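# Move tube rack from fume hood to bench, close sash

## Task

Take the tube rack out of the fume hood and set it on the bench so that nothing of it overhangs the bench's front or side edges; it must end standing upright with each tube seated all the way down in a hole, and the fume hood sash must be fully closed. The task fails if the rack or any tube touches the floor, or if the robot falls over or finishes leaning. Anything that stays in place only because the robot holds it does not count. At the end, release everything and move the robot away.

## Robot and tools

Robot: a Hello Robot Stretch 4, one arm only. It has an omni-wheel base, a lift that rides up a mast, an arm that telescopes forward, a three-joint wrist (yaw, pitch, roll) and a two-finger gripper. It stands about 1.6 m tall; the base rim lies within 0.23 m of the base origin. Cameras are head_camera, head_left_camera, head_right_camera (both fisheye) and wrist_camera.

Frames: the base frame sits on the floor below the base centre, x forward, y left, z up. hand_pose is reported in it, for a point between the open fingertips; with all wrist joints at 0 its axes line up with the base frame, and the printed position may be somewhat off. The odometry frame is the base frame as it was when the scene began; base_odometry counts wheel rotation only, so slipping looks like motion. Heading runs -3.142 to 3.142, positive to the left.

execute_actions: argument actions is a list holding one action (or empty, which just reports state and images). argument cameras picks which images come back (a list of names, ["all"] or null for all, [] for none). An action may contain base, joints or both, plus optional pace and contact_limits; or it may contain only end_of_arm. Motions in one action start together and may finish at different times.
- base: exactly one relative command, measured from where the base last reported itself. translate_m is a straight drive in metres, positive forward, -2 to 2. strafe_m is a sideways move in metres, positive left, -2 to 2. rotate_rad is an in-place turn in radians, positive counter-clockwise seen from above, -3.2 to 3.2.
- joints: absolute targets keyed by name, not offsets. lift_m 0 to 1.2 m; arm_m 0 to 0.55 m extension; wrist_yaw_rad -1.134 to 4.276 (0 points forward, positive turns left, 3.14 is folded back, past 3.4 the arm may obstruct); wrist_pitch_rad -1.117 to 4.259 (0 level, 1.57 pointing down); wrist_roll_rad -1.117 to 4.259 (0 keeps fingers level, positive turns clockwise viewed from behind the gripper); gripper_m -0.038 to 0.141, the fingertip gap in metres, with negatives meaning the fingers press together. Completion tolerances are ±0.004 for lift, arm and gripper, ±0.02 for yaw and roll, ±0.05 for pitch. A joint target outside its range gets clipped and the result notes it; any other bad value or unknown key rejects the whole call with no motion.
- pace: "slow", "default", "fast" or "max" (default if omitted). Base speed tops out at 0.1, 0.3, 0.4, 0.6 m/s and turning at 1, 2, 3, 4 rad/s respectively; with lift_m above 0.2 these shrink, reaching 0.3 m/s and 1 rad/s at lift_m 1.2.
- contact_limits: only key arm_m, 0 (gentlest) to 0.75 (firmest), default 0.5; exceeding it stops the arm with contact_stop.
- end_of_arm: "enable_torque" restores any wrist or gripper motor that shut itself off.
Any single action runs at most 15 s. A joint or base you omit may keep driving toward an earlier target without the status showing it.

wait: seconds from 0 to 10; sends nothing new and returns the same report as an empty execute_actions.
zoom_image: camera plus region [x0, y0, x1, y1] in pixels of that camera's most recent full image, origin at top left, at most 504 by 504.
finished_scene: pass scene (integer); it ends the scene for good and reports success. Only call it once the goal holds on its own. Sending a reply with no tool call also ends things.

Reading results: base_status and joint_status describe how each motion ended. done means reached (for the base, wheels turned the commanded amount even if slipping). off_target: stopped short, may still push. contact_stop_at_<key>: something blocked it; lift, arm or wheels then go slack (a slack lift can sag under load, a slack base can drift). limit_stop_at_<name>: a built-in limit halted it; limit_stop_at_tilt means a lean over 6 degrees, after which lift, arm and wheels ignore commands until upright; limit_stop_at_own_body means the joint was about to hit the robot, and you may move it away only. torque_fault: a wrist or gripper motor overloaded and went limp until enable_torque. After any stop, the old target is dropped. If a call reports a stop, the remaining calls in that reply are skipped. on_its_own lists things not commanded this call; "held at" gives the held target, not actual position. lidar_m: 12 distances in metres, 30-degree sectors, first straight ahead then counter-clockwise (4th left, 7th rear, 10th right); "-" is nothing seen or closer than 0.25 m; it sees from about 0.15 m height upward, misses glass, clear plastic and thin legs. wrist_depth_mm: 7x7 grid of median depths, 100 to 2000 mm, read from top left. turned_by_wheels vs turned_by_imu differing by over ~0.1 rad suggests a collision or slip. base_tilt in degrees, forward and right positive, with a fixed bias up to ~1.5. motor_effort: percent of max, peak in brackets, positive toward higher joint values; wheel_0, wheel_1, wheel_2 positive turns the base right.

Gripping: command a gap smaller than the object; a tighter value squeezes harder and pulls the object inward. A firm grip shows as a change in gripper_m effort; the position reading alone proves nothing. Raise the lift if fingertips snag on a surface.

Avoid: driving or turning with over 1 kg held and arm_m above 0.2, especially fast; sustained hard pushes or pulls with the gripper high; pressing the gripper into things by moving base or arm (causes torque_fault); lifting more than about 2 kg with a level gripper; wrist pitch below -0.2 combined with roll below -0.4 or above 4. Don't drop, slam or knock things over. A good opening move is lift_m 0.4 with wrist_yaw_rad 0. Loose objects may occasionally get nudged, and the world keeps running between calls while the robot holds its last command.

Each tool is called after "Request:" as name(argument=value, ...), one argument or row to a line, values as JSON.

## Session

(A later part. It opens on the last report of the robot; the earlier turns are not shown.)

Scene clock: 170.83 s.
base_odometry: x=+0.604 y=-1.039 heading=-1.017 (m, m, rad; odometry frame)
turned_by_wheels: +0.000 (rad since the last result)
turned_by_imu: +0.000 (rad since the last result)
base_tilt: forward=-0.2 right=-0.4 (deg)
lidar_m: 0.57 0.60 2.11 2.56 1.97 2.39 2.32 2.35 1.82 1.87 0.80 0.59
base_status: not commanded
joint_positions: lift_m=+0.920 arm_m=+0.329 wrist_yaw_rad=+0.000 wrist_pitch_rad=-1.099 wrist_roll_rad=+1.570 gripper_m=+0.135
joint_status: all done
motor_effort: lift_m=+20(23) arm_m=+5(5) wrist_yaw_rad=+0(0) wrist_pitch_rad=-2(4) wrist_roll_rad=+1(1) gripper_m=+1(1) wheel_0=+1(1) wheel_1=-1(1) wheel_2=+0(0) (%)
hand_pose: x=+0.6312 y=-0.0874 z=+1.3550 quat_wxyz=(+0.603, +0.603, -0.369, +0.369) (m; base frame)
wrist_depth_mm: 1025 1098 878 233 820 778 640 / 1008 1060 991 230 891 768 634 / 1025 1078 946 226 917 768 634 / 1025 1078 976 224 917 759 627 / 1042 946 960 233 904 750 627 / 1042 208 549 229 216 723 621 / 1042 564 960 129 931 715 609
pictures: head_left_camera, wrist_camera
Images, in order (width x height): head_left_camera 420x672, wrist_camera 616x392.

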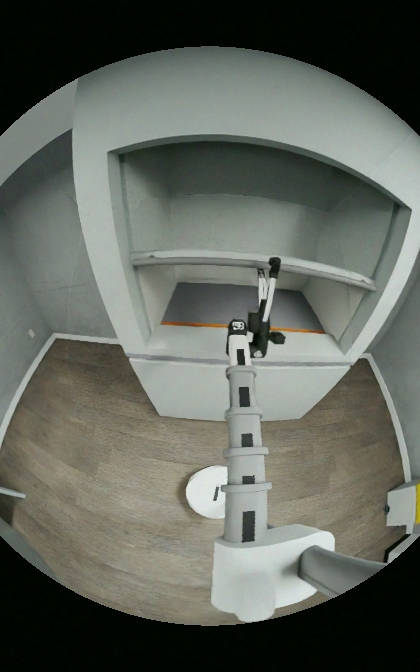

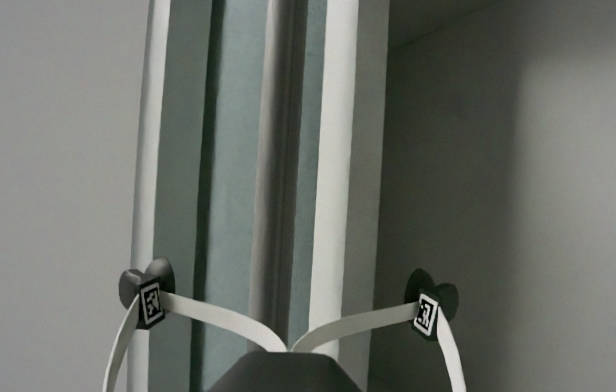

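Request:
execute_actions(
  actions=[
    {"joints":{"lift_m":0.95,"arm_m":0.355}},
  ],
  cameras=["wrist_camera","head_left_camera"],
)

Scene clock: 172.00 s.
base_odometry: x=+0.604 y=-1.039 heading=-1.017 (m, m, rad; odometry frame)
turned_by_wheels: +0.000 (rad since the last result)
turned_by_imu: +0.000 (rad since the last result)
base_tilt: forward=-0.3 right=-0.4 (deg)
lidar_m: 0.55 0.60 2.09 2.57 1.96 2.40 2.33 2.35 1.81 1.87 0.82 0.57
base_status: not commanded
joint_positions: lift_m=+0.950 arm_m=+0.354 wrist_yaw_rad=+0.000 wrist_pitch_rad=-1.099 wrist_roll_rad=+1.570 gripper_m=+0.135
joint_status: all done
motor_effort: lift_m=+20(13) arm_m=+5(5) wrist_yaw_rad=+0(1) wrist_pitch_rad=-4(2) wrist_roll_rad=+1(1) gripper_m=+1(0) wheel_0=+1(1) wheel_1=-1(1) wheel_2=+0(0) (%)
hand_pose: x=+0.6562 y=-0.0874 z=+1.3850 quat_wxyz=(+0.603, +0.603, -0.369, +0.369) (m; base frame)
wrist_depth_mm: 991 1042 521 200 820 750 615 / 1008 1042 904 196 866 750 615 / 1008 741 917 195 866 741 615 / 991 621 521 202 878 741 609 / 1008 554 517 199 891 732 603 / 1008 208 175 195 195 691 597 / 1008 504 917 128 878 683 591
pictures: head_left_camera, wrist_camera
Images, in order (width x height): head_left_camera 420x672, wrist_camera 616x392.

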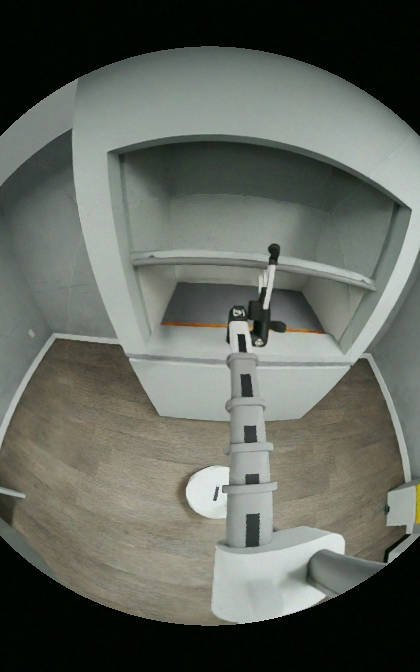

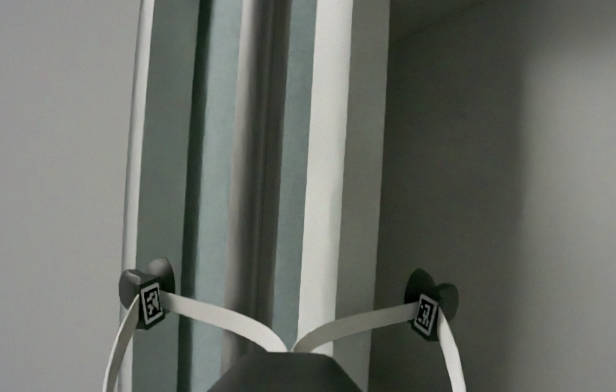

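Request:
execute_actions(
  actions=[
    {"joints":{"gripper_m":0.0}},
  ],
  cameras=["wrist_camera","head_left_camera"],
)

Request:
execute_actions(
  actions=[
    {"joints":{"lift_m":0.91},"pace":"slow"},
  ],
  cameras=["wrist_camera","head_left_camera"],
)

Scene clock: 174.47 s.
base_odometry: x=+0.604 y=-1.040 heading=-1.017 (m, m, rad; odometry frame)
turned_by_wheels: +0.000 (rad since the last result)
turned_by_imu: -0.003 (rad since the last result)
base_tilt: forward=-0.1 right=-0.5 (deg)
lidar_m: 0.56 0.59 2.08 2.57 1.97 2.39 2.33 2.36 1.81 1.82 0.79 0.58
base_status: not commanded
joint_positions: lift_m=+0.951 arm_m=+0.356 wrist_yaw_rad=+0.011 wrist_pitch_rad=-1.079 wrist_roll_rad=+1.570 gripper_m=+0.001
joint_status: all done
on_its_own: wrist_yaw_rad is at rest, and its effort (-32) is outside its rest range (-13 to +13); wrist_pitch_rad is at rest, and its effort (-59) is outside its rest range (-23 to +23)
motor_effort: lift_m=+10(20) arm_m=-5(5) wrist_yaw_rad=-32(32) wrist_pitch_rad=-59(62) wrist_roll_rad=+1(1) gripper_m=-34(34) wheel_0=-4(4) wheel_1=-3(3) wheel_2=+7(7) (%)
hand_pose: x=+0.6640 y=-0.0860 z=+1.3831 quat_wxyz=(+0.605, +0.608, -0.360, +0.366) (m; base frame)
wrist_depth_mm: 976 554 508 189 854 732 597 / 991 504 162 186 878 723 603 / 1008 504 159 185 866 723 597 / 991 508 160 192 866 715 597 / 1025 508 161 190 842 723 591 / 1008 496 162 187 181 699 580 / 1008 484 158 120 866 394 574
pictures: head_left_camera, wrist_camera
Images, in order (width x height): head_left_camera 420x672, wrist_camera 616x392.

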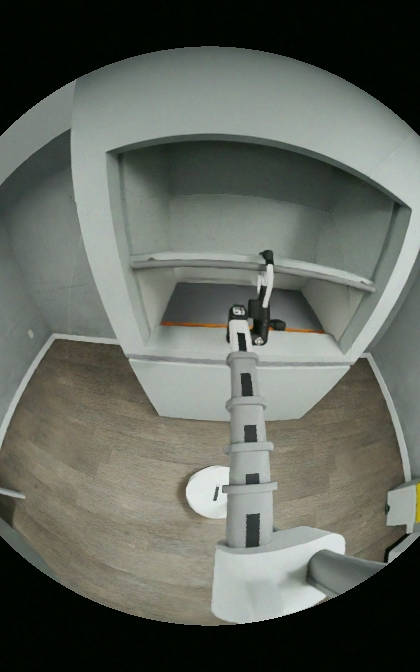

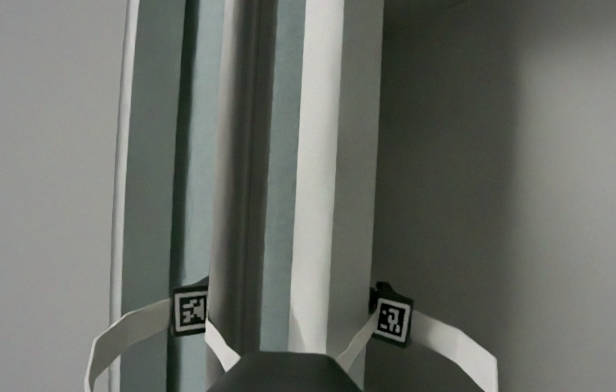

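Scene clock: 175.63 s.
base_odometry: x=+0.604 y=-1.040 heading=-1.017 (m, m, rad; odometry frame)
turned_by_wheels: +0.000 (rad since the last result)
turned_by_imu: +0.001 (rad since the last result)
base_tilt: forward=-0.2 right=-0.4 (deg)
lidar_m: 0.56 0.56 2.08 2.57 1.97 2.41 2.32 2.36 1.80 1.82 0.80 0.58
base_status: not commanded
joint_positions: lift_m=+0.910 arm_m=+0.356 wrist_yaw_rad=+0.009 wrist_pitch_rad=-1.081 wrist_roll_rad=+1.570 gripper_m=+0.001
joint_status: all done
on_its_own: wrist_yaw_rad is at rest, and its effort (-27) is outside its rest range (-13 to +13); wrist_pitch_rad is at rest, and its effort (-52) is outside its rest range (-23 to +23)
motor_effort: lift_m=+12(15) arm_m=-6(6) wrist_yaw_rad=-27(36) wrist_pitch_rad=-52(61) wrist_roll_rad=+2(0) gripper_m=-28(41) wheel_0=-4(4) wheel_1=-3(3) wheel_2=+8(8) (%)
hand_pose: x=+0.6635 y=-0.0861 z=+1.3433 quat_wxyz=(+0.605, +0.608, -0.361, +0.367) (m; base frame)
wrist_depth_mm: 1042 569 866 180 831 732 603 / 1025 539 946 187 831 732 597 / 1025 549 931 185 842 723 603 / 1025 597 156 182 831 723 591 / 1025 544 153 180 854 715 591 / 1042 521 154 189 178 699 580 / 1060 535 154 120 798 640 585
pictures: head_left_camera, wrist_camera
Images, in order (width x height): head_left_camera 420x672, wrist_camera 616x392.

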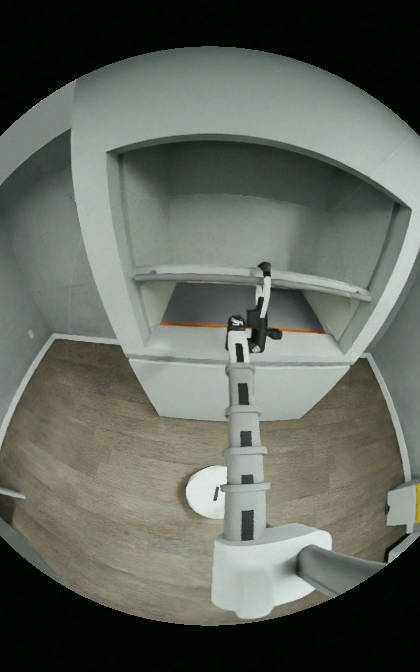

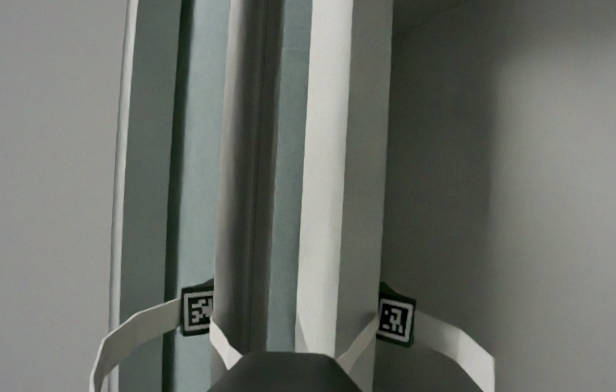

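Request:
execute_actions(
  actions=[
    {"joints":{"lift_m":0.85}},
  ],
  cameras=["wrist_camera","head_left_camera","head_camera"],
)

Scene clock: 177.13 s.
base_odometry: x=+0.604 y=-1.040 heading=-1.017 (m, m, rad; odometry frame)
turned_by_wheels: +0.000 (rad since the last result)
turned_by_imu: +0.001 (rad since the last result)
base_tilt: forward=-0.2 right=-0.5 (deg)
lidar_m: 0.55 0.60 2.08 2.57 1.95 2.40 2.33 2.35 1.81 1.84 0.81 0.58
base_status: not commanded
joint_positions: lift_m=+0.850 arm_m=+0.356 wrist_yaw_rad=+0.007 wrist_pitch_rad=-1.084 wrist_roll_rad=+1.570 gripper_m=+0.001
joint_status: all done
on_its_own: wrist_yaw_rad is at rest, and its effort (-20) is outside its rest range (-13 to +13); wrist_pitch_rad is at rest, and its effort (-46) is outside its rest range (-23 to +23)
motor_effort: lift_m=+16(12) arm_m=-7(7) wrist_yaw_rad=-20(37) wrist_pitch_rad=-46(61) wrist_roll_rad=+2(2) gripper_m=-21(40) wheel_0=-4(4) wheel_1=-3(3) wheel_2=+9(9) (%)
hand_pose: x=+0.6627 y=-0.0865 z=+1.2833 quat_wxyz=(+0.605, +0.607, -0.363, +0.366) (m; base frame)
wrist_depth_mm: 1078 609 904 182 176 732 609 / 1078 597 991 179 842 732 603 / 1078 768 991 186 842 732 603 / 1098 627 991 185 831 723 597 / 1078 597 154 182 820 715 591 / 1098 591 153 180 177 707 585 / 1118 591 151 118 820 634 585
pictures: head_camera, head_left_camera, wrist_camera
Images, in order (width x height): head_camera 420x560, head_left_camera 420x672, wrist_camera 616x392.

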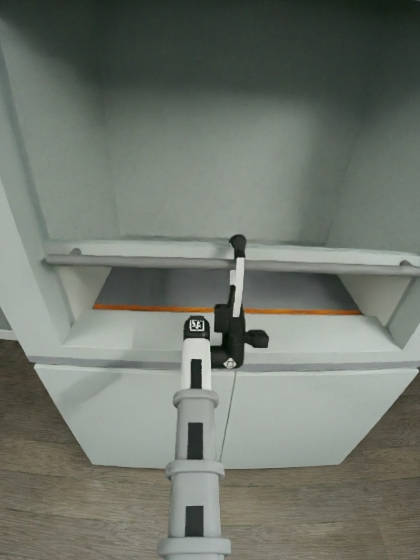

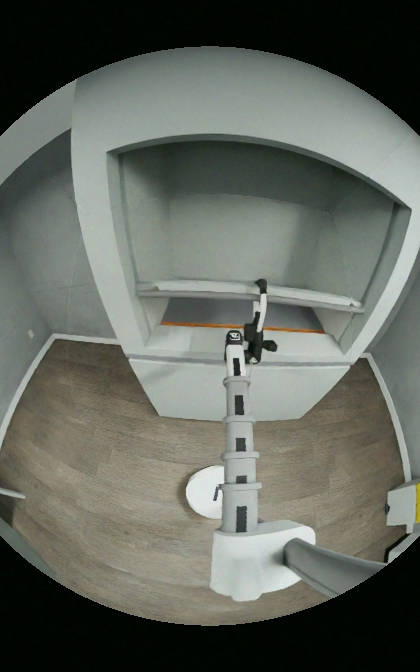

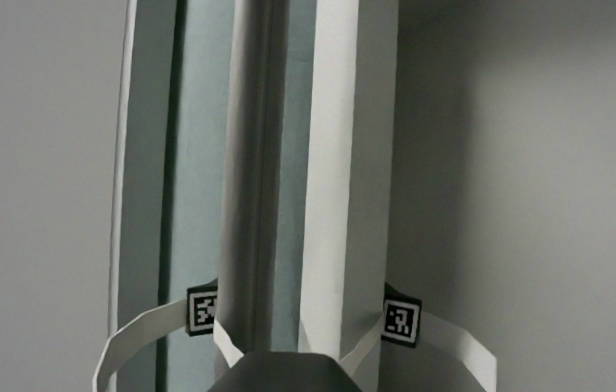

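Request:
execute_actions(
  actions=[
    {"joints":{"lift_m":0.80}},
  ],
  cameras=["wrist_camera","head_left_camera","head_camera"],
)

Scene clock: 178.57 s.
base_odometry: x=+0.604 y=-1.040 heading=-1.017 (m, m, rad; odometry frame)
turned_by_wheels: +0.000 (rad since the last result)
turned_by_imu: +0.001 (rad since the last result)
base_tilt: forward=-0.3 right=-0.4 (deg)
lidar_m: 0.56 0.58 2.09 2.58 1.95 2.39 2.33 2.34 1.82 1.84 0.80 0.58
base_status: not commanded
joint_positions: lift_m=+0.800 arm_m=+0.356 wrist_yaw_rad=+0.006 wrist_pitch_rad=-1.084 wrist_roll_rad=+1.570 gripper_m=+0.001
joint_status: all done
on_its_own: wrist_yaw_rad is at rest, and its effort (-19) is outside its rest range (-13 to +13); wrist_pitch_rad is at rest, and its effort (-43) is outside its rest range (-23 to +23)
motor_effort: lift_m=+15(17) arm_m=-7(7) wrist_yaw_rad=-19(38) wrist_pitch_rad=-43(64) wrist_roll_rad=+2(1) gripper_m=-22(40) wheel_0=-4(5) wheel_1=-3(3) wheel_2=+10(10) (%)
hand_pose: x=+0.6627 y=-0.0865 z=+1.2333 quat_wxyz=(+0.605, +0.607, -0.363, +0.366) (m; base frame)
wrist_depth_mm: 1118 831 904 181 176 732 603 / 1098 1025 1025 179 831 732 609 / 1118 768 1060 187 842 723 597 / 1118 640 1025 185 831 723 597 / 1118 1008 155 182 820 715 597 / 1138 627 153 180 176 707 591 / 1138 634 151 118 820 634 580
pictures: head_camera, head_left_camera, wrist_camera
Images, in order (width x height): head_camera 420x560, head_left_camera 420x672, wrist_camera 616x392.

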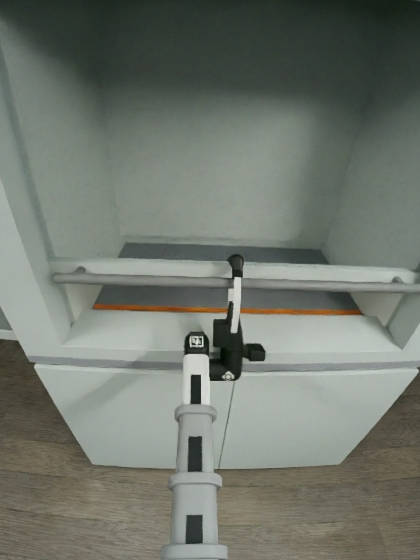

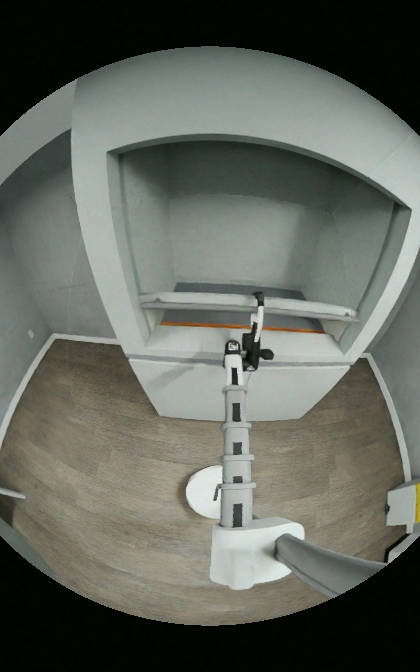

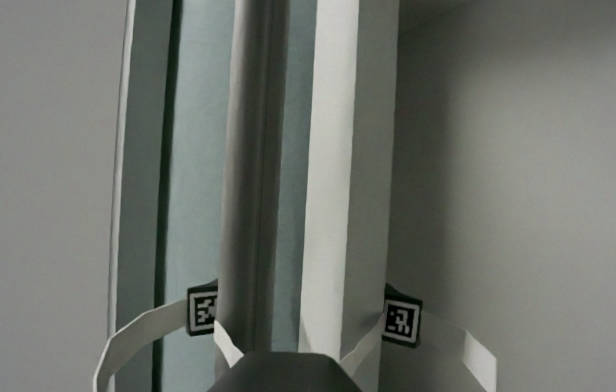

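Request:
execute_actions(
  actions=[
    {"joints":{"lift_m":0.76},"pace":"slow"},
  ],
  cameras=["wrist_camera","head_left_camera","head_camera"],
)

Scene clock: 179.90 s.
base_odometry: x=+0.604 y=-1.040 heading=-1.017 (m, m, rad; odometry frame)
turned_by_wheels: +0.000 (rad since the last result)
turned_by_imu: +0.001 (rad since the last result)
base_tilt: forward=-0.2 right=-0.4 (deg)
lidar_m: 0.55 0.57 2.06 2.56 1.95 2.40 2.32 2.37 1.82 1.84 0.80 0.59
base_status: not commanded
joint_positions: lift_m=+0.761 arm_m=+0.356 wrist_yaw_rad=+0.010 wrist_pitch_rad=-1.080 wrist_roll_rad=+1.570 gripper_m=+0.001
joint_status: all done
on_its_own: wrist_yaw_rad is at rest, and its effort (-30) is outside its rest range (-13 to +13); wrist_pitch_rad is at rest, and its effort (-56) is outside its rest range (-23 to +23)
motor_effort: lift_m=+11(14) arm_m=-7(7) wrist_yaw_rad=-30(37) wrist_pitch_rad=-56(58) wrist_roll_rad=+1(2) gripper_m=-28(37) wheel_0=-4(4) wheel_1=-3(3) wheel_2=+10(10) (%)
hand_pose: x=+0.6640 y=-0.0860 z=+1.1932 quat_wxyz=(+0.605, +0.608, -0.361, +0.366) (m; base frame)
wrist_depth_mm: 1160 1025 878 180 831 732 603 / 1138 991 1078 187 831 732 597 / 1138 732 1060 186 831 723 603 / 1160 1060 155 182 866 715 591 / 1138 1042 154 181 854 715 591 / 1160 668 154 189 178 707 585 / 1160 668 155 120 809 634 574
pictures: head_camera, head_left_camera, wrist_camera
Images, in order (width x height): head_camera 420x560, head_left_camera 420x672, wrist_camera 616x392.

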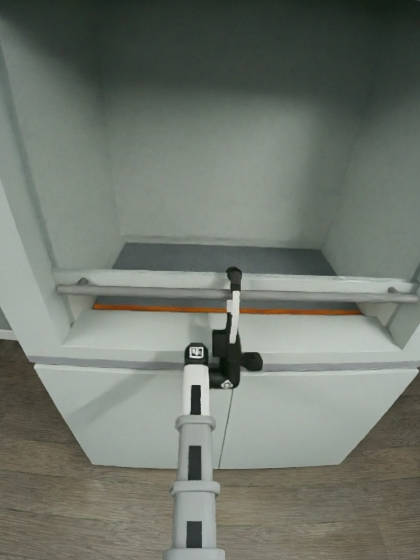

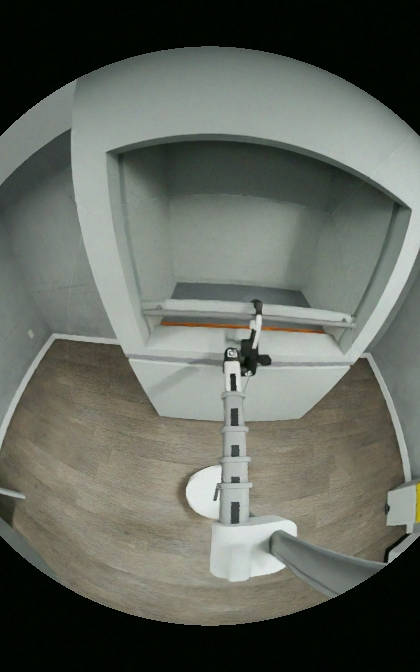

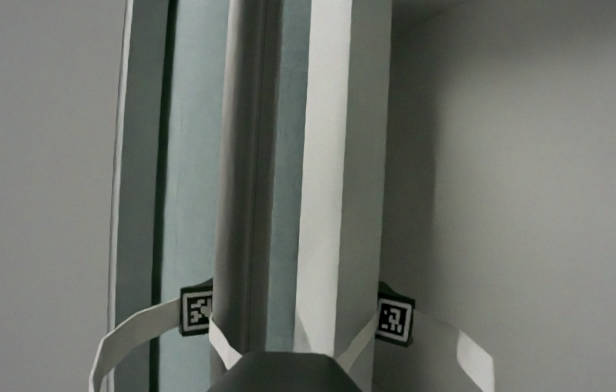

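Request:
execute_actions(
  actions=[
    {"joints":{"lift_m":0.73},"pace":"slow"},
  ],
  cameras=["head_left_camera","head_camera"],
)

Scene clock: 180.83 s.
base_odometry: x=+0.604 y=-1.040 heading=-1.017 (m, m, rad; odometry frame)
turned_by_wheels: +0.000 (rad since the last result)
turned_by_imu: +0.000 (rad since the last result)
base_tilt: forward=-0.2 right=-0.4 (deg)
lidar_m: 0.55 0.59 2.08 2.57 1.96 2.38 2.32 2.35 1.82 1.83 0.81 0.58
base_status: not commanded
joint_positions: lift_m=+0.750 arm_m=+0.356 wrist_yaw_rad=+0.005 wrist_pitch_rad=-1.085 wrist_roll_rad=+1.570 gripper_m=+0.001
joint_status: lift_m contact_stop (moved -0.010 of -0.031)
on_its_own: lift_m is slack since a contact_stop (your +0.730 is given up); wrist_yaw_rad is at rest, and its effort (-16) is outside its rest range (-13 to +13); wrist_pitch_rad is at rest, and its effort (-43) is outside its rest range (-23 to +23)
motor_effort: lift_m=+16(14) arm_m=-7(7) wrist_yaw_rad=-16(35) wrist_pitch_rad=-43(55) wrist_roll_rad=+2(1) gripper_m=-24(37) wheel_0=-4(4) wheel_1=-3(3) wheel_2=+8(10) (%)
hand_pose: x=+0.6624 y=-0.0867 z=+1.1836 quat_wxyz=(+0.605, +0.606, -0.364, +0.366) (m; base frame)
wrist_depth_mm: 1160 931 917 185 174 741 609 / 1160 1060 1078 182 175 732 609 / 1160 931 1078 180 176 732 603 / 1160 809 1060 178 831 723 603 / 1160 1060 1078 185 831 715 591 / 1182 676 170 182 175 707 585 / 1160 683 154 117 492 640 580
pictures: head_camera, head_left_camera
Images, in order (width x height): head_camera 420x560, head_left_camera 420x672.

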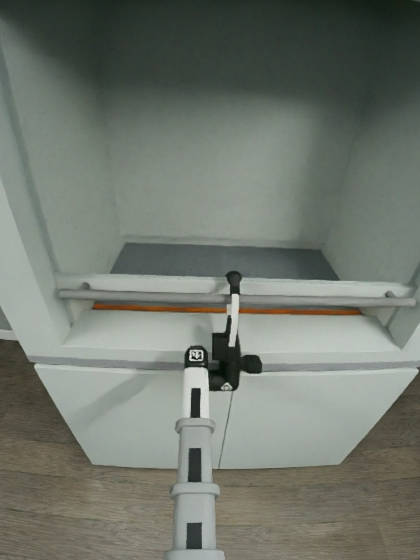

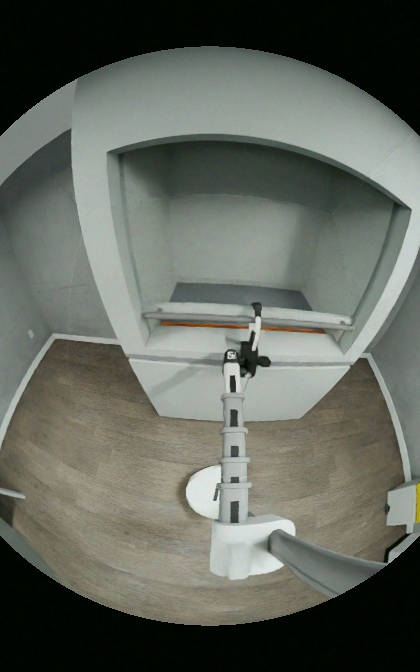

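Request:
execute_actions(
  actions=[
    {"joints":{"gripper_m":0.14,"lift_m":0.755}},
  ],
  cameras=["head_left_camera","head_right_camera","wrist_camera"],
)

Scene clock: 183.97 s.
base_odometry: x=+0.604 y=-1.039 heading=-1.017 (m, m, rad; odometry frame)
turned_by_wheels: +0.000 (rad since the last result)
turned_by_imu: +0.001 (rad since the last result)
base_tilt: forward=-0.4 right=-0.5 (deg)
lidar_m: 0.56 0.59 2.04 2.56 1.94 2.41 2.32 2.36 1.80 1.85 0.82 0.59
base_status: not commanded
joint_positions: lift_m=+0.755 arm_m=+0.355 wrist_yaw_rad=+0.000 wrist_pitch_rad=-1.097 wrist_roll_rad=+1.570 gripper_m=+0.140
joint_status: all done
motor_effort: lift_m=+23(26) arm_m=-2(7) wrist_yaw_rad=+1(16) wrist_pitch_rad=-6(43) wrist_roll_rad=+1(0) gripper_m=+0(24) wheel_0=+0(4) wheel_1=-3(3) wheel_2=+2(8) (%)
hand_pose: x=+0.6578 y=-0.0875 z=+1.1895 quat_wxyz=(+0.604, +0.603, -0.369, +0.369) (m; base frame)
wrist_depth_mm: 1138 1205 960 185 174 750 615 / 1160 842 1138 182 173 741 609 / 1160 1060 1078 180 172 732 609 / 1160 1078 1078 185 173 741 603 / 1138 891 1098 183 174 723 597 / 1182 204 171 181 175 668 591 / 1182 820 976 126 496 683 591
pictures: head_left_camera, head_right_camera, wrist_camera
Images, in order (width x height): head_left_camera 420x672, head_right_camera 420x672, wrist_camera 616x392.

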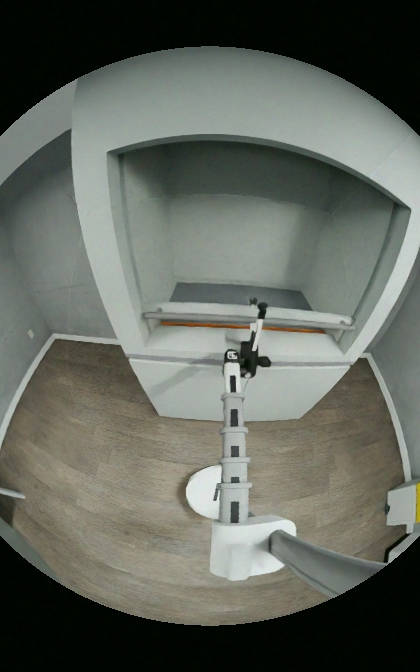

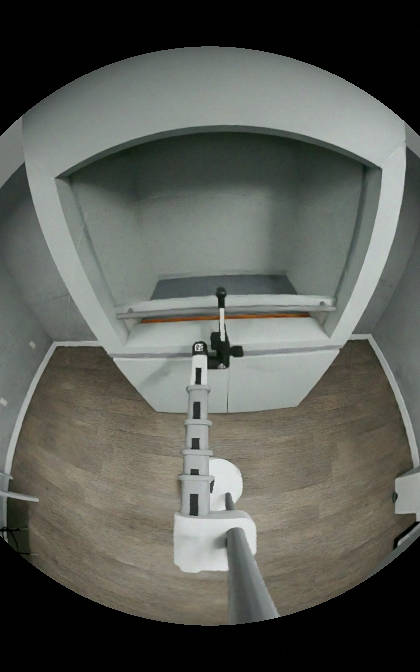

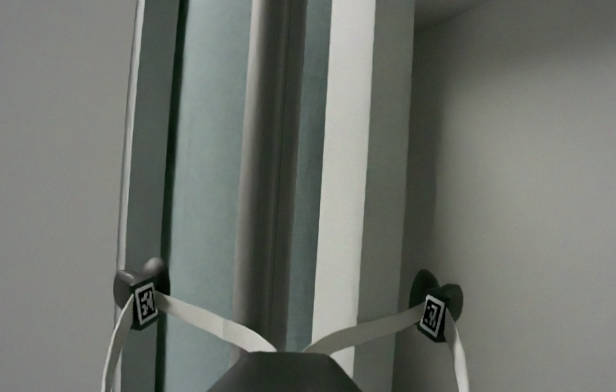

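Request:
execute_actions(
  actions=[
    {"joints":{"wrist_pitch_rad":-0.9,"arm_m":0.325},"pace":"slow"},
  ],
  cameras=["wrist_camera"],
)

Request:
execute_actions(
  actions=[
    {"joints":{"wrist_pitch_rad":-0.7,"arm_m":0.28},"pace":"slow"},
  ],
  cameras=["wrist_camera","head_left_camera"],
)

Scene clock: 185.70 s.
base_odometry: x=+0.604 y=-1.039 heading=-1.017 (m, m, rad; odometry frame)
turned_by_wheels: +0.000 (rad since the last result)
turned_by_imu: +0.000 (rad since the last result)
base_tilt: forward=-0.3 right=-0.3 (deg)
lidar_m: 0.56 0.61 2.06 2.56 1.95 2.39 2.31 2.35 1.82 1.85 0.82 0.59
base_status: not commanded
joint_positions: lift_m=+0.755 arm_m=+0.326 wrist_yaw_rad=-0.002 wrist_pitch_rad=-0.903 wrist_roll_rad=+1.570 gripper_m=+0.140
joint_status: all done
motor_effort: lift_m=+20(23) arm_m=-4(4) wrist_yaw_rad=+6(17) wrist_pitch_rad=+10(50) wrist_roll_rad=+1(0) gripper_m=+3(1) wheel_0=+0(0) wheel_1=-3(3) wheel_2=-3(3) (%)
hand_pose: x=+0.6752 y=-0.0878 z=+1.1595 quat_wxyz=(+0.637, +0.636, -0.309, +0.308) (m; base frame)
wrist_depth_mm: 831 976 162 190 820 699 591 / 723 1042 163 195 820 691 591 / 732 1042 165 192 820 683 585 / 683 1042 163 193 831 676 580 / 654 1025 162 194 831 676 580 / 634 190 163 191 216 647 574 / 634 991 159 129 809 640 574
pictures: wrist_camera
Images, in order (width x height): wrist_camera 616x392.

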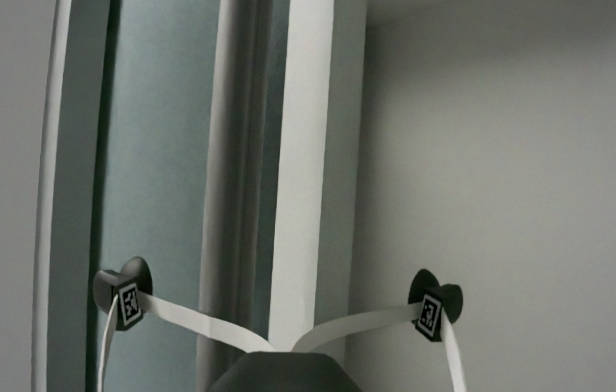

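Scene clock: 187.33 s.
base_odometry: x=+0.604 y=-1.039 heading=-1.017 (m, m, rad; odometry frame)
turned_by_wheels: +0.000 (rad since the last result)
turned_by_imu: +0.001 (rad since the last result)
base_tilt: forward=-0.4 right=-0.3 (deg)
lidar_m: 0.57 0.59 2.05 2.57 1.96 2.39 2.32 2.36 1.82 1.82 0.83 0.59
base_status: not commanded
joint_positions: lift_m=+0.755 arm_m=+0.281 wrist_yaw_rad=-0.001 wrist_pitch_rad=-0.699 wrist_roll_rad=+1.570 gripper_m=+0.140
joint_status: all done
motor_effort: lift_m=+18(19) arm_m=-5(2) wrist_yaw_rad=+2(24) wrist_pitch_rad=+0(79) wrist_roll_rad=+0(1) gripper_m=+0(2) wheel_0=+0(1) wheel_1=-1(3) wheel_2=-5(5) (%)
hand_pose: x=+0.6725 y=-0.0876 z=+1.1190 quat_wxyz=(+0.665, +0.664, -0.243, +0.242) (m; base frame)
wrist_depth_mm: 931 1008 187 225 788 683 615 / 946 1138 188 225 788 676 609 / 946 1118 192 228 778 676 603 / 931 1160 186 232 778 668 603 / 946 1118 187 842 768 661 609 / 976 207 182 227 219 640 609 / 976 1008 183 128 768 634 -
pictures: head_left_camera, wrist_camera
Images, in order (width x height): head_left_camera 420x672, wrist_camera 616x392.

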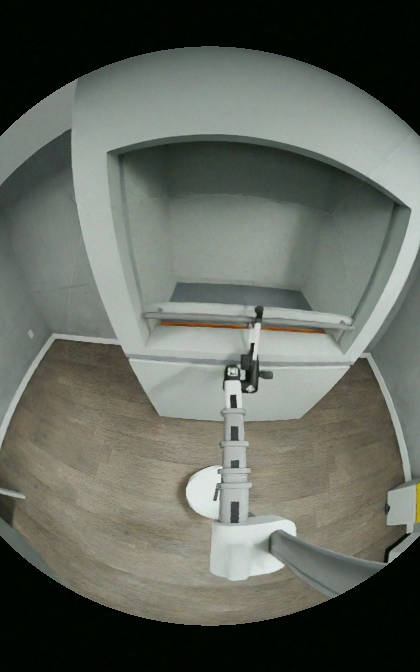

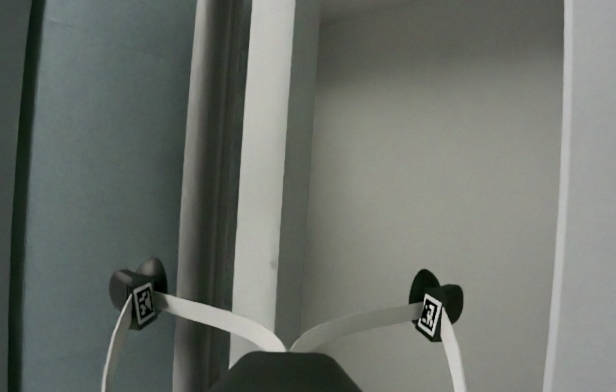

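Request:
execute_actions(
  actions=[
    {"joints":{"gripper_m":-0.005,"lift_m":0.772,"arm_m":0.275}},
  ],
  cameras=["wrist_camera","head_left_camera"],
)

Request:
execute_actions(
  actions=[
    {"joints":{"lift_m":0.745},"pace":"slow"},
  ],
  cameras=["wrist_camera","head_left_camera"],
)

Scene clock: 190.20 s.
base_odometry: x=+0.604 y=-1.039 heading=-1.017 (m, m, rad; odometry frame)
turned_by_wheels: +0.000 (rad since the last result)
turned_by_imu: +0.001 (rad since the last result)
base_tilt: forward=-0.3 right=-0.5 (deg)
lidar_m: 0.56 0.60 2.08 2.58 1.97 2.39 2.32 2.34 1.81 1.83 0.81 0.59
base_status: not commanded
joint_positions: lift_m=+0.773 arm_m=+0.276 wrist_yaw_rad=+0.005 wrist_pitch_rad=-0.697 wrist_roll_rad=+1.571 gripper_m=-0.004
joint_status: all done
on_its_own: wrist_yaw_rad is at rest, and its effort (-14) is outside its rest range (-13 to +13)
motor_effort: lift_m=+11(26) arm_m=-4(6) wrist_yaw_rad=-14(14) wrist_pitch_rad=-7(23) wrist_roll_rad=-1(0) gripper_m=-31(33) wheel_0=-1(1) wheel_1=-1(1) wheel_2=-1(5) (%)
hand_pose: x=+0.6682 y=-0.0864 z=+1.1360 quat_wxyz=(+0.664, +0.665, -0.240, +0.243) (m; base frame)
wrist_depth_mm: 917 1008 866 211 788 676 603 / 931 1098 1160 208 798 676 597 / 917 1118 1160 207 788 683 597 / 931 1118 173 211 778 676 597 / 917 1138 173 211 768 668 603 / 946 1042 174 208 188 654 597 / 946 960 176 125 768 627 597
pictures: head_left_camera, wrist_camera
Images, in order (width x height): head_left_camera 420x672, wrist_camera 616x392.

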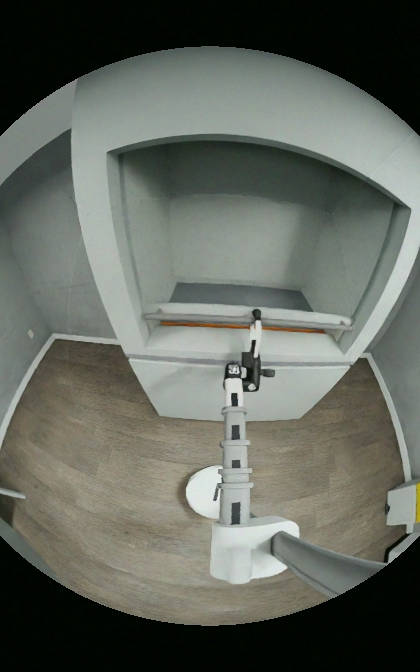

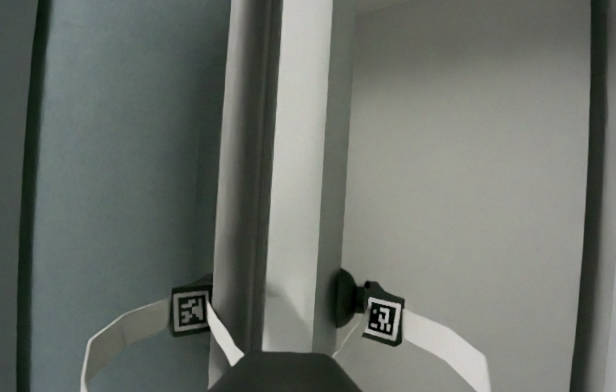

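Scene clock: 191.23 s.
base_odometry: x=+0.604 y=-1.039 heading=-1.017 (m, m, rad; odometry frame)
turned_by_wheels: +0.000 (rad since the last result)
turned_by_imu: +0.001 (rad since the last result)
base_tilt: forward=-0.3 right=-0.4 (deg)
lidar_m: 0.56 0.59 2.08 2.56 1.96 2.39 2.32 2.34 1.81 1.84 0.81 0.57
base_status: not commanded
joint_positions: lift_m=+0.745 arm_m=+0.276 wrist_yaw_rad=+0.002 wrist_pitch_rad=-0.696 wrist_roll_rad=+1.571 gripper_m=-0.004
joint_status: all done
motor_effort: lift_m=+13(14) arm_m=-4(4) wrist_yaw_rad=-6(16) wrist_pitch_rad=-11(10) wrist_roll_rad=-1(1) gripper_m=-24(38) wheel_0=-3(3) wheel_1=-1(1) wheel_2=+1(1) (%)
hand_pose: x=+0.6682 y=-0.0870 z=+1.1085 quat_wxyz=(+0.665, +0.665, -0.240, +0.242) (m; base frame)
wrist_depth_mm: 931 1025 878 209 788 683 - / 946 1138 1160 208 788 683 - / 960 1160 1160 206 788 691 - / 946 1160 173 210 788 683 - / 960 1160 171 210 778 676 - / 976 1098 173 208 187 683 - / 960 931 174 123 759 399 -
pictures: head_left_camera, wrist_camera
Images, in order (width x height): head_left_camera 420x672, wrist_camera 616x392.

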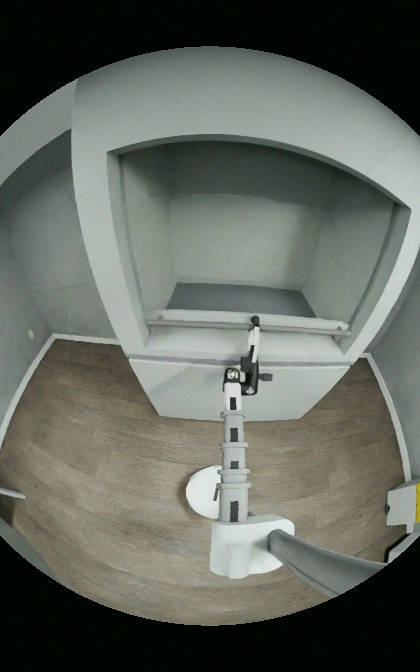

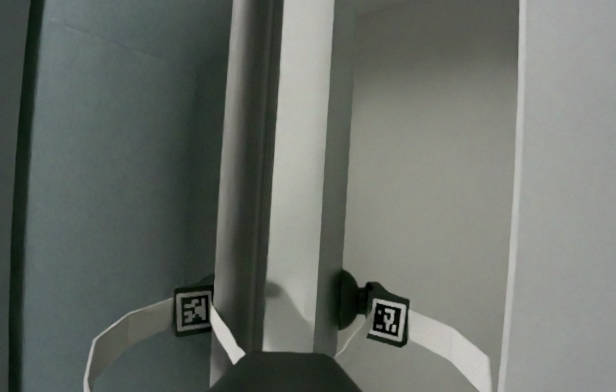

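Works with low effort. Continue.

Request:
execute_actions(
  actions=[
    {"joints":{"lift_m":0.70},"pace":"slow"},
  ],
  cameras=["wrist_camera","head_left_camera","head_camera"],
)

Scene clock: 192.30 s.
base_odometry: x=+0.604 y=-1.040 heading=-1.017 (m, m, rad; odometry frame)
turned_by_wheels: +0.000 (rad since the last result)
turned_by_imu: +0.000 (rad since the last result)
base_tilt: forward=-0.3 right=-0.4 (deg)
lidar_m: 0.56 0.59 2.08 2.58 1.96 2.40 2.32 2.37 1.83 1.83 0.81 0.59
base_status: not commanded
joint_positions: lift_m=+0.738 arm_m=+0.276 wrist_yaw_rad=+0.004 wrist_pitch_rad=-0.701 wrist_roll_rad=+1.571 gripper_m=-0.004
joint_status: lift_m contact_stop (moved -0.008 of -0.045)
on_its_own: lift_m is slack since a contact_stop (your +0.700 is given up)
motor_effort: lift_m=+12(13) arm_m=-4(4) wrist_yaw_rad=-12(20) wrist_pitch_rad=+3(24) wrist_roll_rad=-3(3) gripper_m=-30(37) wheel_0=-4(4) wheel_1=-1(2) wheel_2=+3(3) (%)
hand_pose: x=+0.6675 y=-0.0866 z=+1.1018 quat_wxyz=(+0.663, +0.665, -0.241, +0.244) (m; base frame)
wrist_depth_mm: 931 1008 866 210 809 699 - / 946 1138 1182 209 798 691 - / 946 1138 1205 208 788 691 - / 960 1160 176 208 778 683 - / 946 1160 173 211 778 683 - / 976 1060 174 210 188 683 - / 946 960 175 123 759 148 -
pictures: head_camera, head_left_camera, wrist_camera
Images, in order (width x height): head_camera 420x560, head_left_camera 420x672, wrist_camera 616x392.

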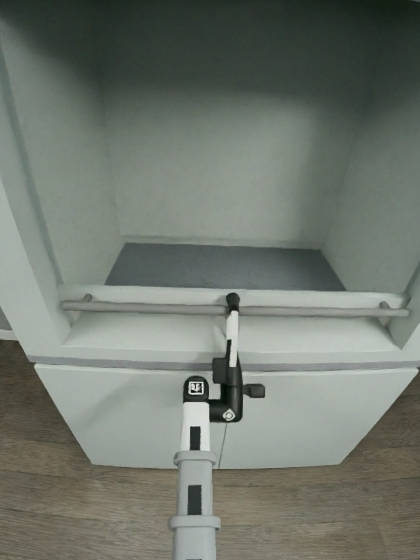

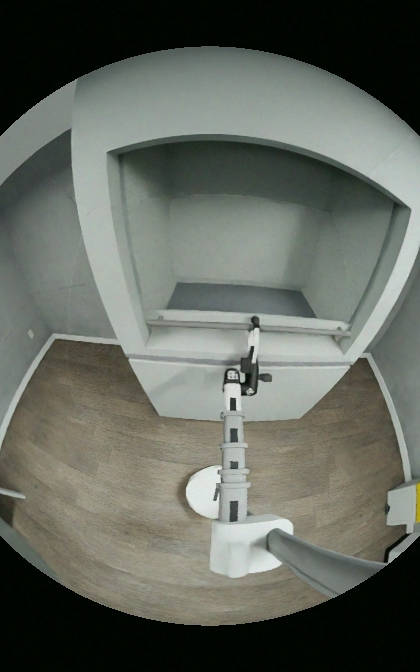

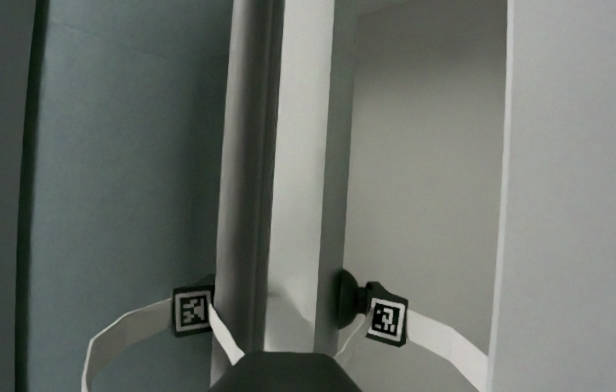

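Request:
execute_actions(
  actions=[
    {"joints":{"gripper_m":0.085,"lift_m":0.75}},
  ],
  cameras=["wrist_camera"],
)

Request:
execute_actions(
  actions=[
    {"joints":{"arm_m":0.22},"pace":"slow","contact_limits":{"arm_m":0.25}},
  ],
  cameras=["wrist_camera","head_left_camera"],
)

Scene clock: 194.50 s.
base_odometry: x=+0.604 y=-1.039 heading=-1.017 (m, m, rad; odometry frame)
turned_by_wheels: +0.000 (rad since the last result)
turned_by_imu: +0.001 (rad since the last result)
base_tilt: forward=-0.3 right=-0.5 (deg)
lidar_m: 0.56 0.59 2.08 2.56 1.96 2.40 2.32 2.38 1.81 1.82 0.82 0.60
base_status: not commanded
joint_positions: lift_m=+0.750 arm_m=+0.275 wrist_yaw_rad=-0.001 wrist_pitch_rad=-0.699 wrist_roll_rad=+1.571 gripper_m=+0.085
joint_status: all done
motor_effort: lift_m=+21(21) arm_m=-2(4) wrist_yaw_rad=+3(8) wrist_pitch_rad=+0(16) wrist_roll_rad=-1(3) gripper_m=+0(29) wheel_0=-1(4) wheel_1=-2(2) wheel_2=+1(3) (%)
hand_pose: x=+0.6669 y=-0.0876 z=+1.1137 quat_wxyz=(+0.664, +0.664, -0.243, +0.242) (m; base frame)
wrist_depth_mm: 946 1008 904 201 778 683 - / 946 1118 1160 202 778 683 - / 946 1160 1138 203 759 683 - / 960 1138 1160 206 778 676 - / 946 1160 218 205 768 668 - / 976 1098 183 203 214 661 - / 960 976 976 124 778 654 -
pictures: wrist_camera
Images, in order (width x height): wrist_camera 616x392.

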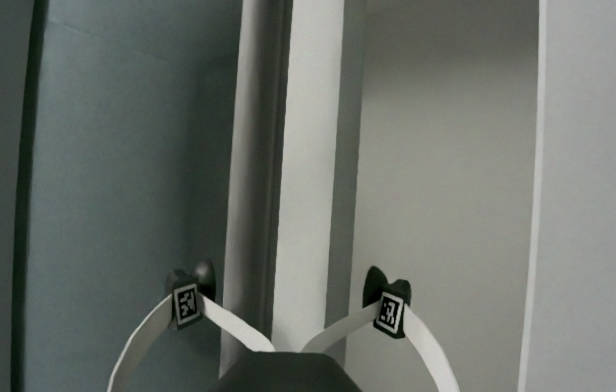

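Scene clock: 196.27 s.
base_odometry: x=+0.604 y=-1.039 heading=-1.017 (m, m, rad; odometry frame)
turned_by_wheels: +0.000 (rad since the last result)
turned_by_imu: +0.001 (rad since the last result)
base_tilt: forward=-0.3 right=-0.5 (deg)
lidar_m: 0.56 0.59 2.06 2.57 1.96 2.39 2.33 2.36 1.81 1.82 0.81 0.59
base_status: not commanded
joint_positions: lift_m=+0.750 arm_m=+0.221 wrist_yaw_rad=+0.000 wrist_pitch_rad=-0.698 wrist_roll_rad=+1.571 gripper_m=+0.085
joint_status: all done
motor_effort: lift_m=+20(21) arm_m=-5(6) wrist_yaw_rad=+1(3) wrist_pitch_rad=-3(3) wrist_roll_rad=-1(2) gripper_m=-1(2) wheel_0=-1(1) wheel_1=-2(2) wheel_2=+1(1) (%)
contact_limits: arm_m 0.25
hand_pose: x=+0.6128 y=-0.0875 z=+1.1135 quat_wxyz=(+0.665, +0.664, -0.242, +0.242) (m; base frame)
wrist_depth_mm: 615 991 960 831 252 732 - / 621 1138 1229 216 254 732 661 / 788 1138 1255 255 257 732 654 / 788 1138 1205 254 788 715 661 / 798 1160 1182 252 778 715 - / 976 1138 196 214 206 707 - / 904 991 1042 124 252 699 -
pictures: head_left_camera, wrist_camera
Images, in order (width x height): head_left_camera 420x672, wrist_camera 616x392.

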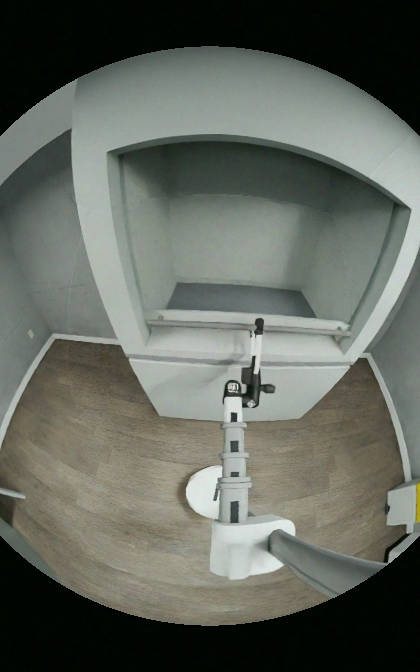

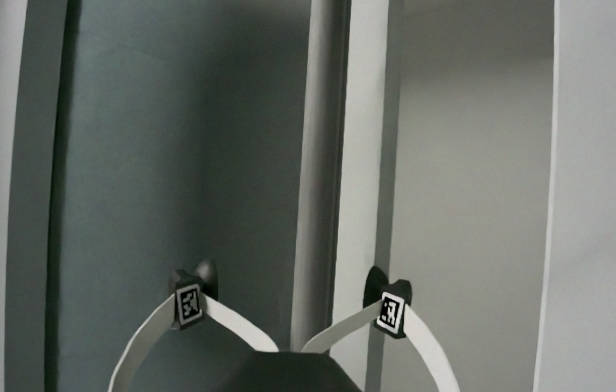

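Request:
execute_actions(
  actions=[
    {"joints":{"arm_m":0.03},"pace":"fast"},
  ],
  cameras=[],
)

Request:
execute_actions(
  actions=[
    {"joints":{"lift_m":1.2,"wrist_roll_rad":0,"gripper_m":-0.01},"pace":"fast"},
  ],
  cameras=[],
)

Request:
execute_actions(
  actions=[
    {"joints":{"wrist_pitch_rad":0.95,"arm_m":0.24},"pace":"fast"},
  ],
  cameras=["wrist_camera","head_left_camera","head_right_camera"],
)

Scene clock: 198.10 s.
base_odometry: x=+0.604 y=-1.039 heading=-1.017 (m, m, rad; odometry frame)
turned_by_wheels: +0.000 (rad since the last result)
turned_by_imu: +0.001 (rad since the last result)
base_tilt: forward=-0.4 right=-0.4 (deg)
lidar_m: 0.57 0.61 2.05 2.58 1.95 2.40 2.32 2.34 1.80 1.83 0.80 0.59
base_status: not commanded
joint_positions: lift_m=+0.750 arm_m=+0.031 wrist_yaw_rad=+0.000 wrist_pitch_rad=-0.698 wrist_roll_rad=+1.570 gripper_m=+0.085
joint_status: all done
motor_effort: lift_m=+20(20) arm_m=-5(6) wrist_yaw_rad=+0(0) wrist_pitch_rad=-3(3) wrist_roll_rad=-1(0) gripper_m=-1(2) wheel_0=-1(1) wheel_1=-2(2) wheel_2=+1(1) (%)
hand_pose: x=+0.4228 y=-0.0874 z=+1.1135 quat_wxyz=(+0.665, +0.664, -0.242, +0.242) (m; base frame)
wrist_depth_mm: 1098 768 960 931 904 798 798 / 1042 778 1336 1229 1060 866 798 / 1060 778 1366 1229 1042 854 809 / 1008 768 1366 1229 1025 866 798 / 991 768 1397 1229 1025 854 788 / 946 750 195 1229 214 866 788 / 931 768 1060 124 991 854 788
pictures: none
No camera images: the call's "cameras" was empty. Leave "cameras" out to get every camera's image.

Scene clock: 200.30 s.
base_odometry: x=+0.604 y=-1.039 heading=-1.017 (m, m, rad; odometry frame)
turned_by_wheels: +0.000 (rad since the last result)
turned_by_imu: +0.001 (rad since the last result)
base_tilt: forward=-0.3 right=-0.4 (deg)
lidar_m: 0.54 0.58 2.05 2.56 1.96 2.39 2.32 2.37 1.82 1.86 0.80 0.60
base_status: not commanded
joint_positions: lift_m=+1.200 arm_m=+0.031 wrist_yaw_rad=+0.000 wrist_pitch_rad=-0.698 wrist_roll_rad=+0.001 gripper_m=-0.010
joint_status: all done
motor_effort: lift_m=+19(24) arm_m=-5(5) wrist_yaw_rad=+0(0) wrist_pitch_rad=-4(4) wrist_roll_rad=+0(6) gripper_m=-8(14) wheel_0=-1(2) wheel_1=-2(2) wheel_2=+1(1) (%)
hand_pose: x=+0.4227 y=-0.0874 z=+1.5635 quat_wxyz=(+0.940, +0.000, -0.342, +0.000) (m; base frame)
wrist_depth_mm: 741 750 917 931 931 946 946 / 615 634 647 668 691 715 741 / 525 539 549 564 574 597 615 / 459 473 484 492 504 517 525 / 603 866 496 488 484 484 484 / 676 960 184 201 1060 904 634 / 683 820 931 132 931 878 634
pictures: none
No camera images: the call's "cameras" was empty. Leave "cameras" out to get every camera's image.

Scene clock: 201.80 s.
base_odometry: x=+0.604 y=-1.039 heading=-1.017 (m, m, rad; odometry frame)
turned_by_wheels: +0.000 (rad since the last result)
turned_by_imu: +0.001 (rad since the last result)
base_tilt: forward=-0.3 right=-0.5 (deg)
lidar_m: 0.56 0.60 2.08 2.56 1.94 2.39 2.33 2.35 1.82 1.83 0.82 0.59
base_status: not commanded
joint_positions: lift_m=+1.200 arm_m=+0.239 wrist_yaw_rad=+0.000 wrist_pitch_rad=+0.951 wrist_roll_rad=+0.000 gripper_m=-0.010
joint_status: all done
motor_effort: lift_m=+20(20) arm_m=+5(8) wrist_yaw_rad=-2(0) wrist_pitch_rad=+0(1) wrist_roll_rad=-1(2) gripper_m=-10(10) wheel_0=-1(1) wheel_1=-2(2) wheel_2=+1(1) (%)
hand_pose: x=+0.5776 y=-0.0874 z=+1.1432 quat_wxyz=(+0.889, +0.000, +0.458, +0.000) (m; base frame)
wrist_depth_mm: 621 732 750 768 778 788 683 / 609 654 661 683 699 732 676 / 559 574 585 603 615 627 627 / 296 297 301 301 307 554 564 / 268 274 273 282 309 306 319 / 368 370 184 200 384 389 394 / 500 392 410 132 382 407 407
pictures: head_left_camera, head_right_camera, wrist_camera
Images, in order (width x height): head_left_camera 420x672, head_right_camera 420x672, wrist_camera 616x392.

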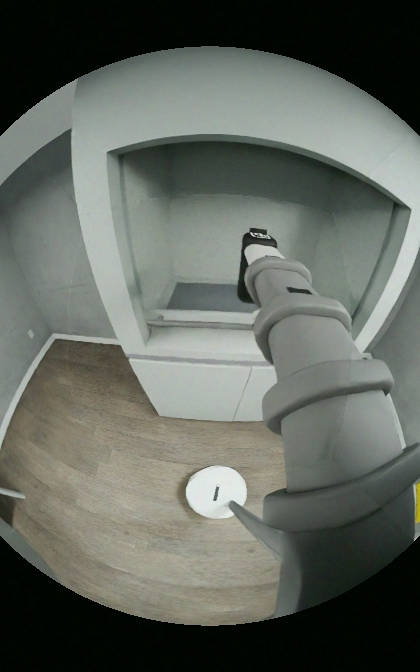

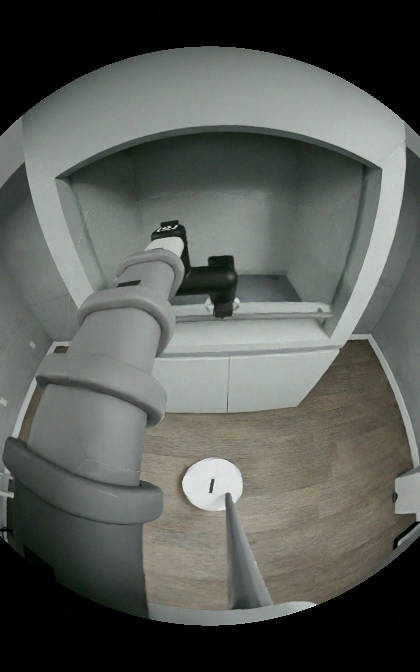

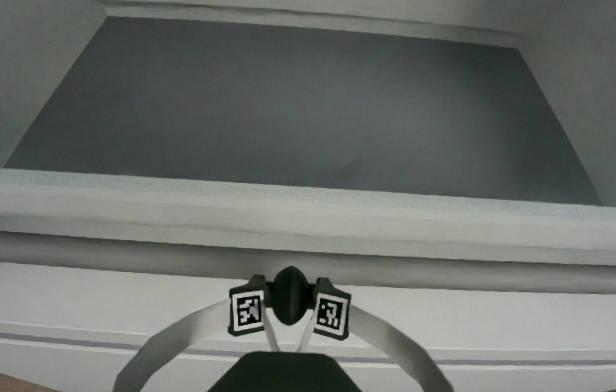

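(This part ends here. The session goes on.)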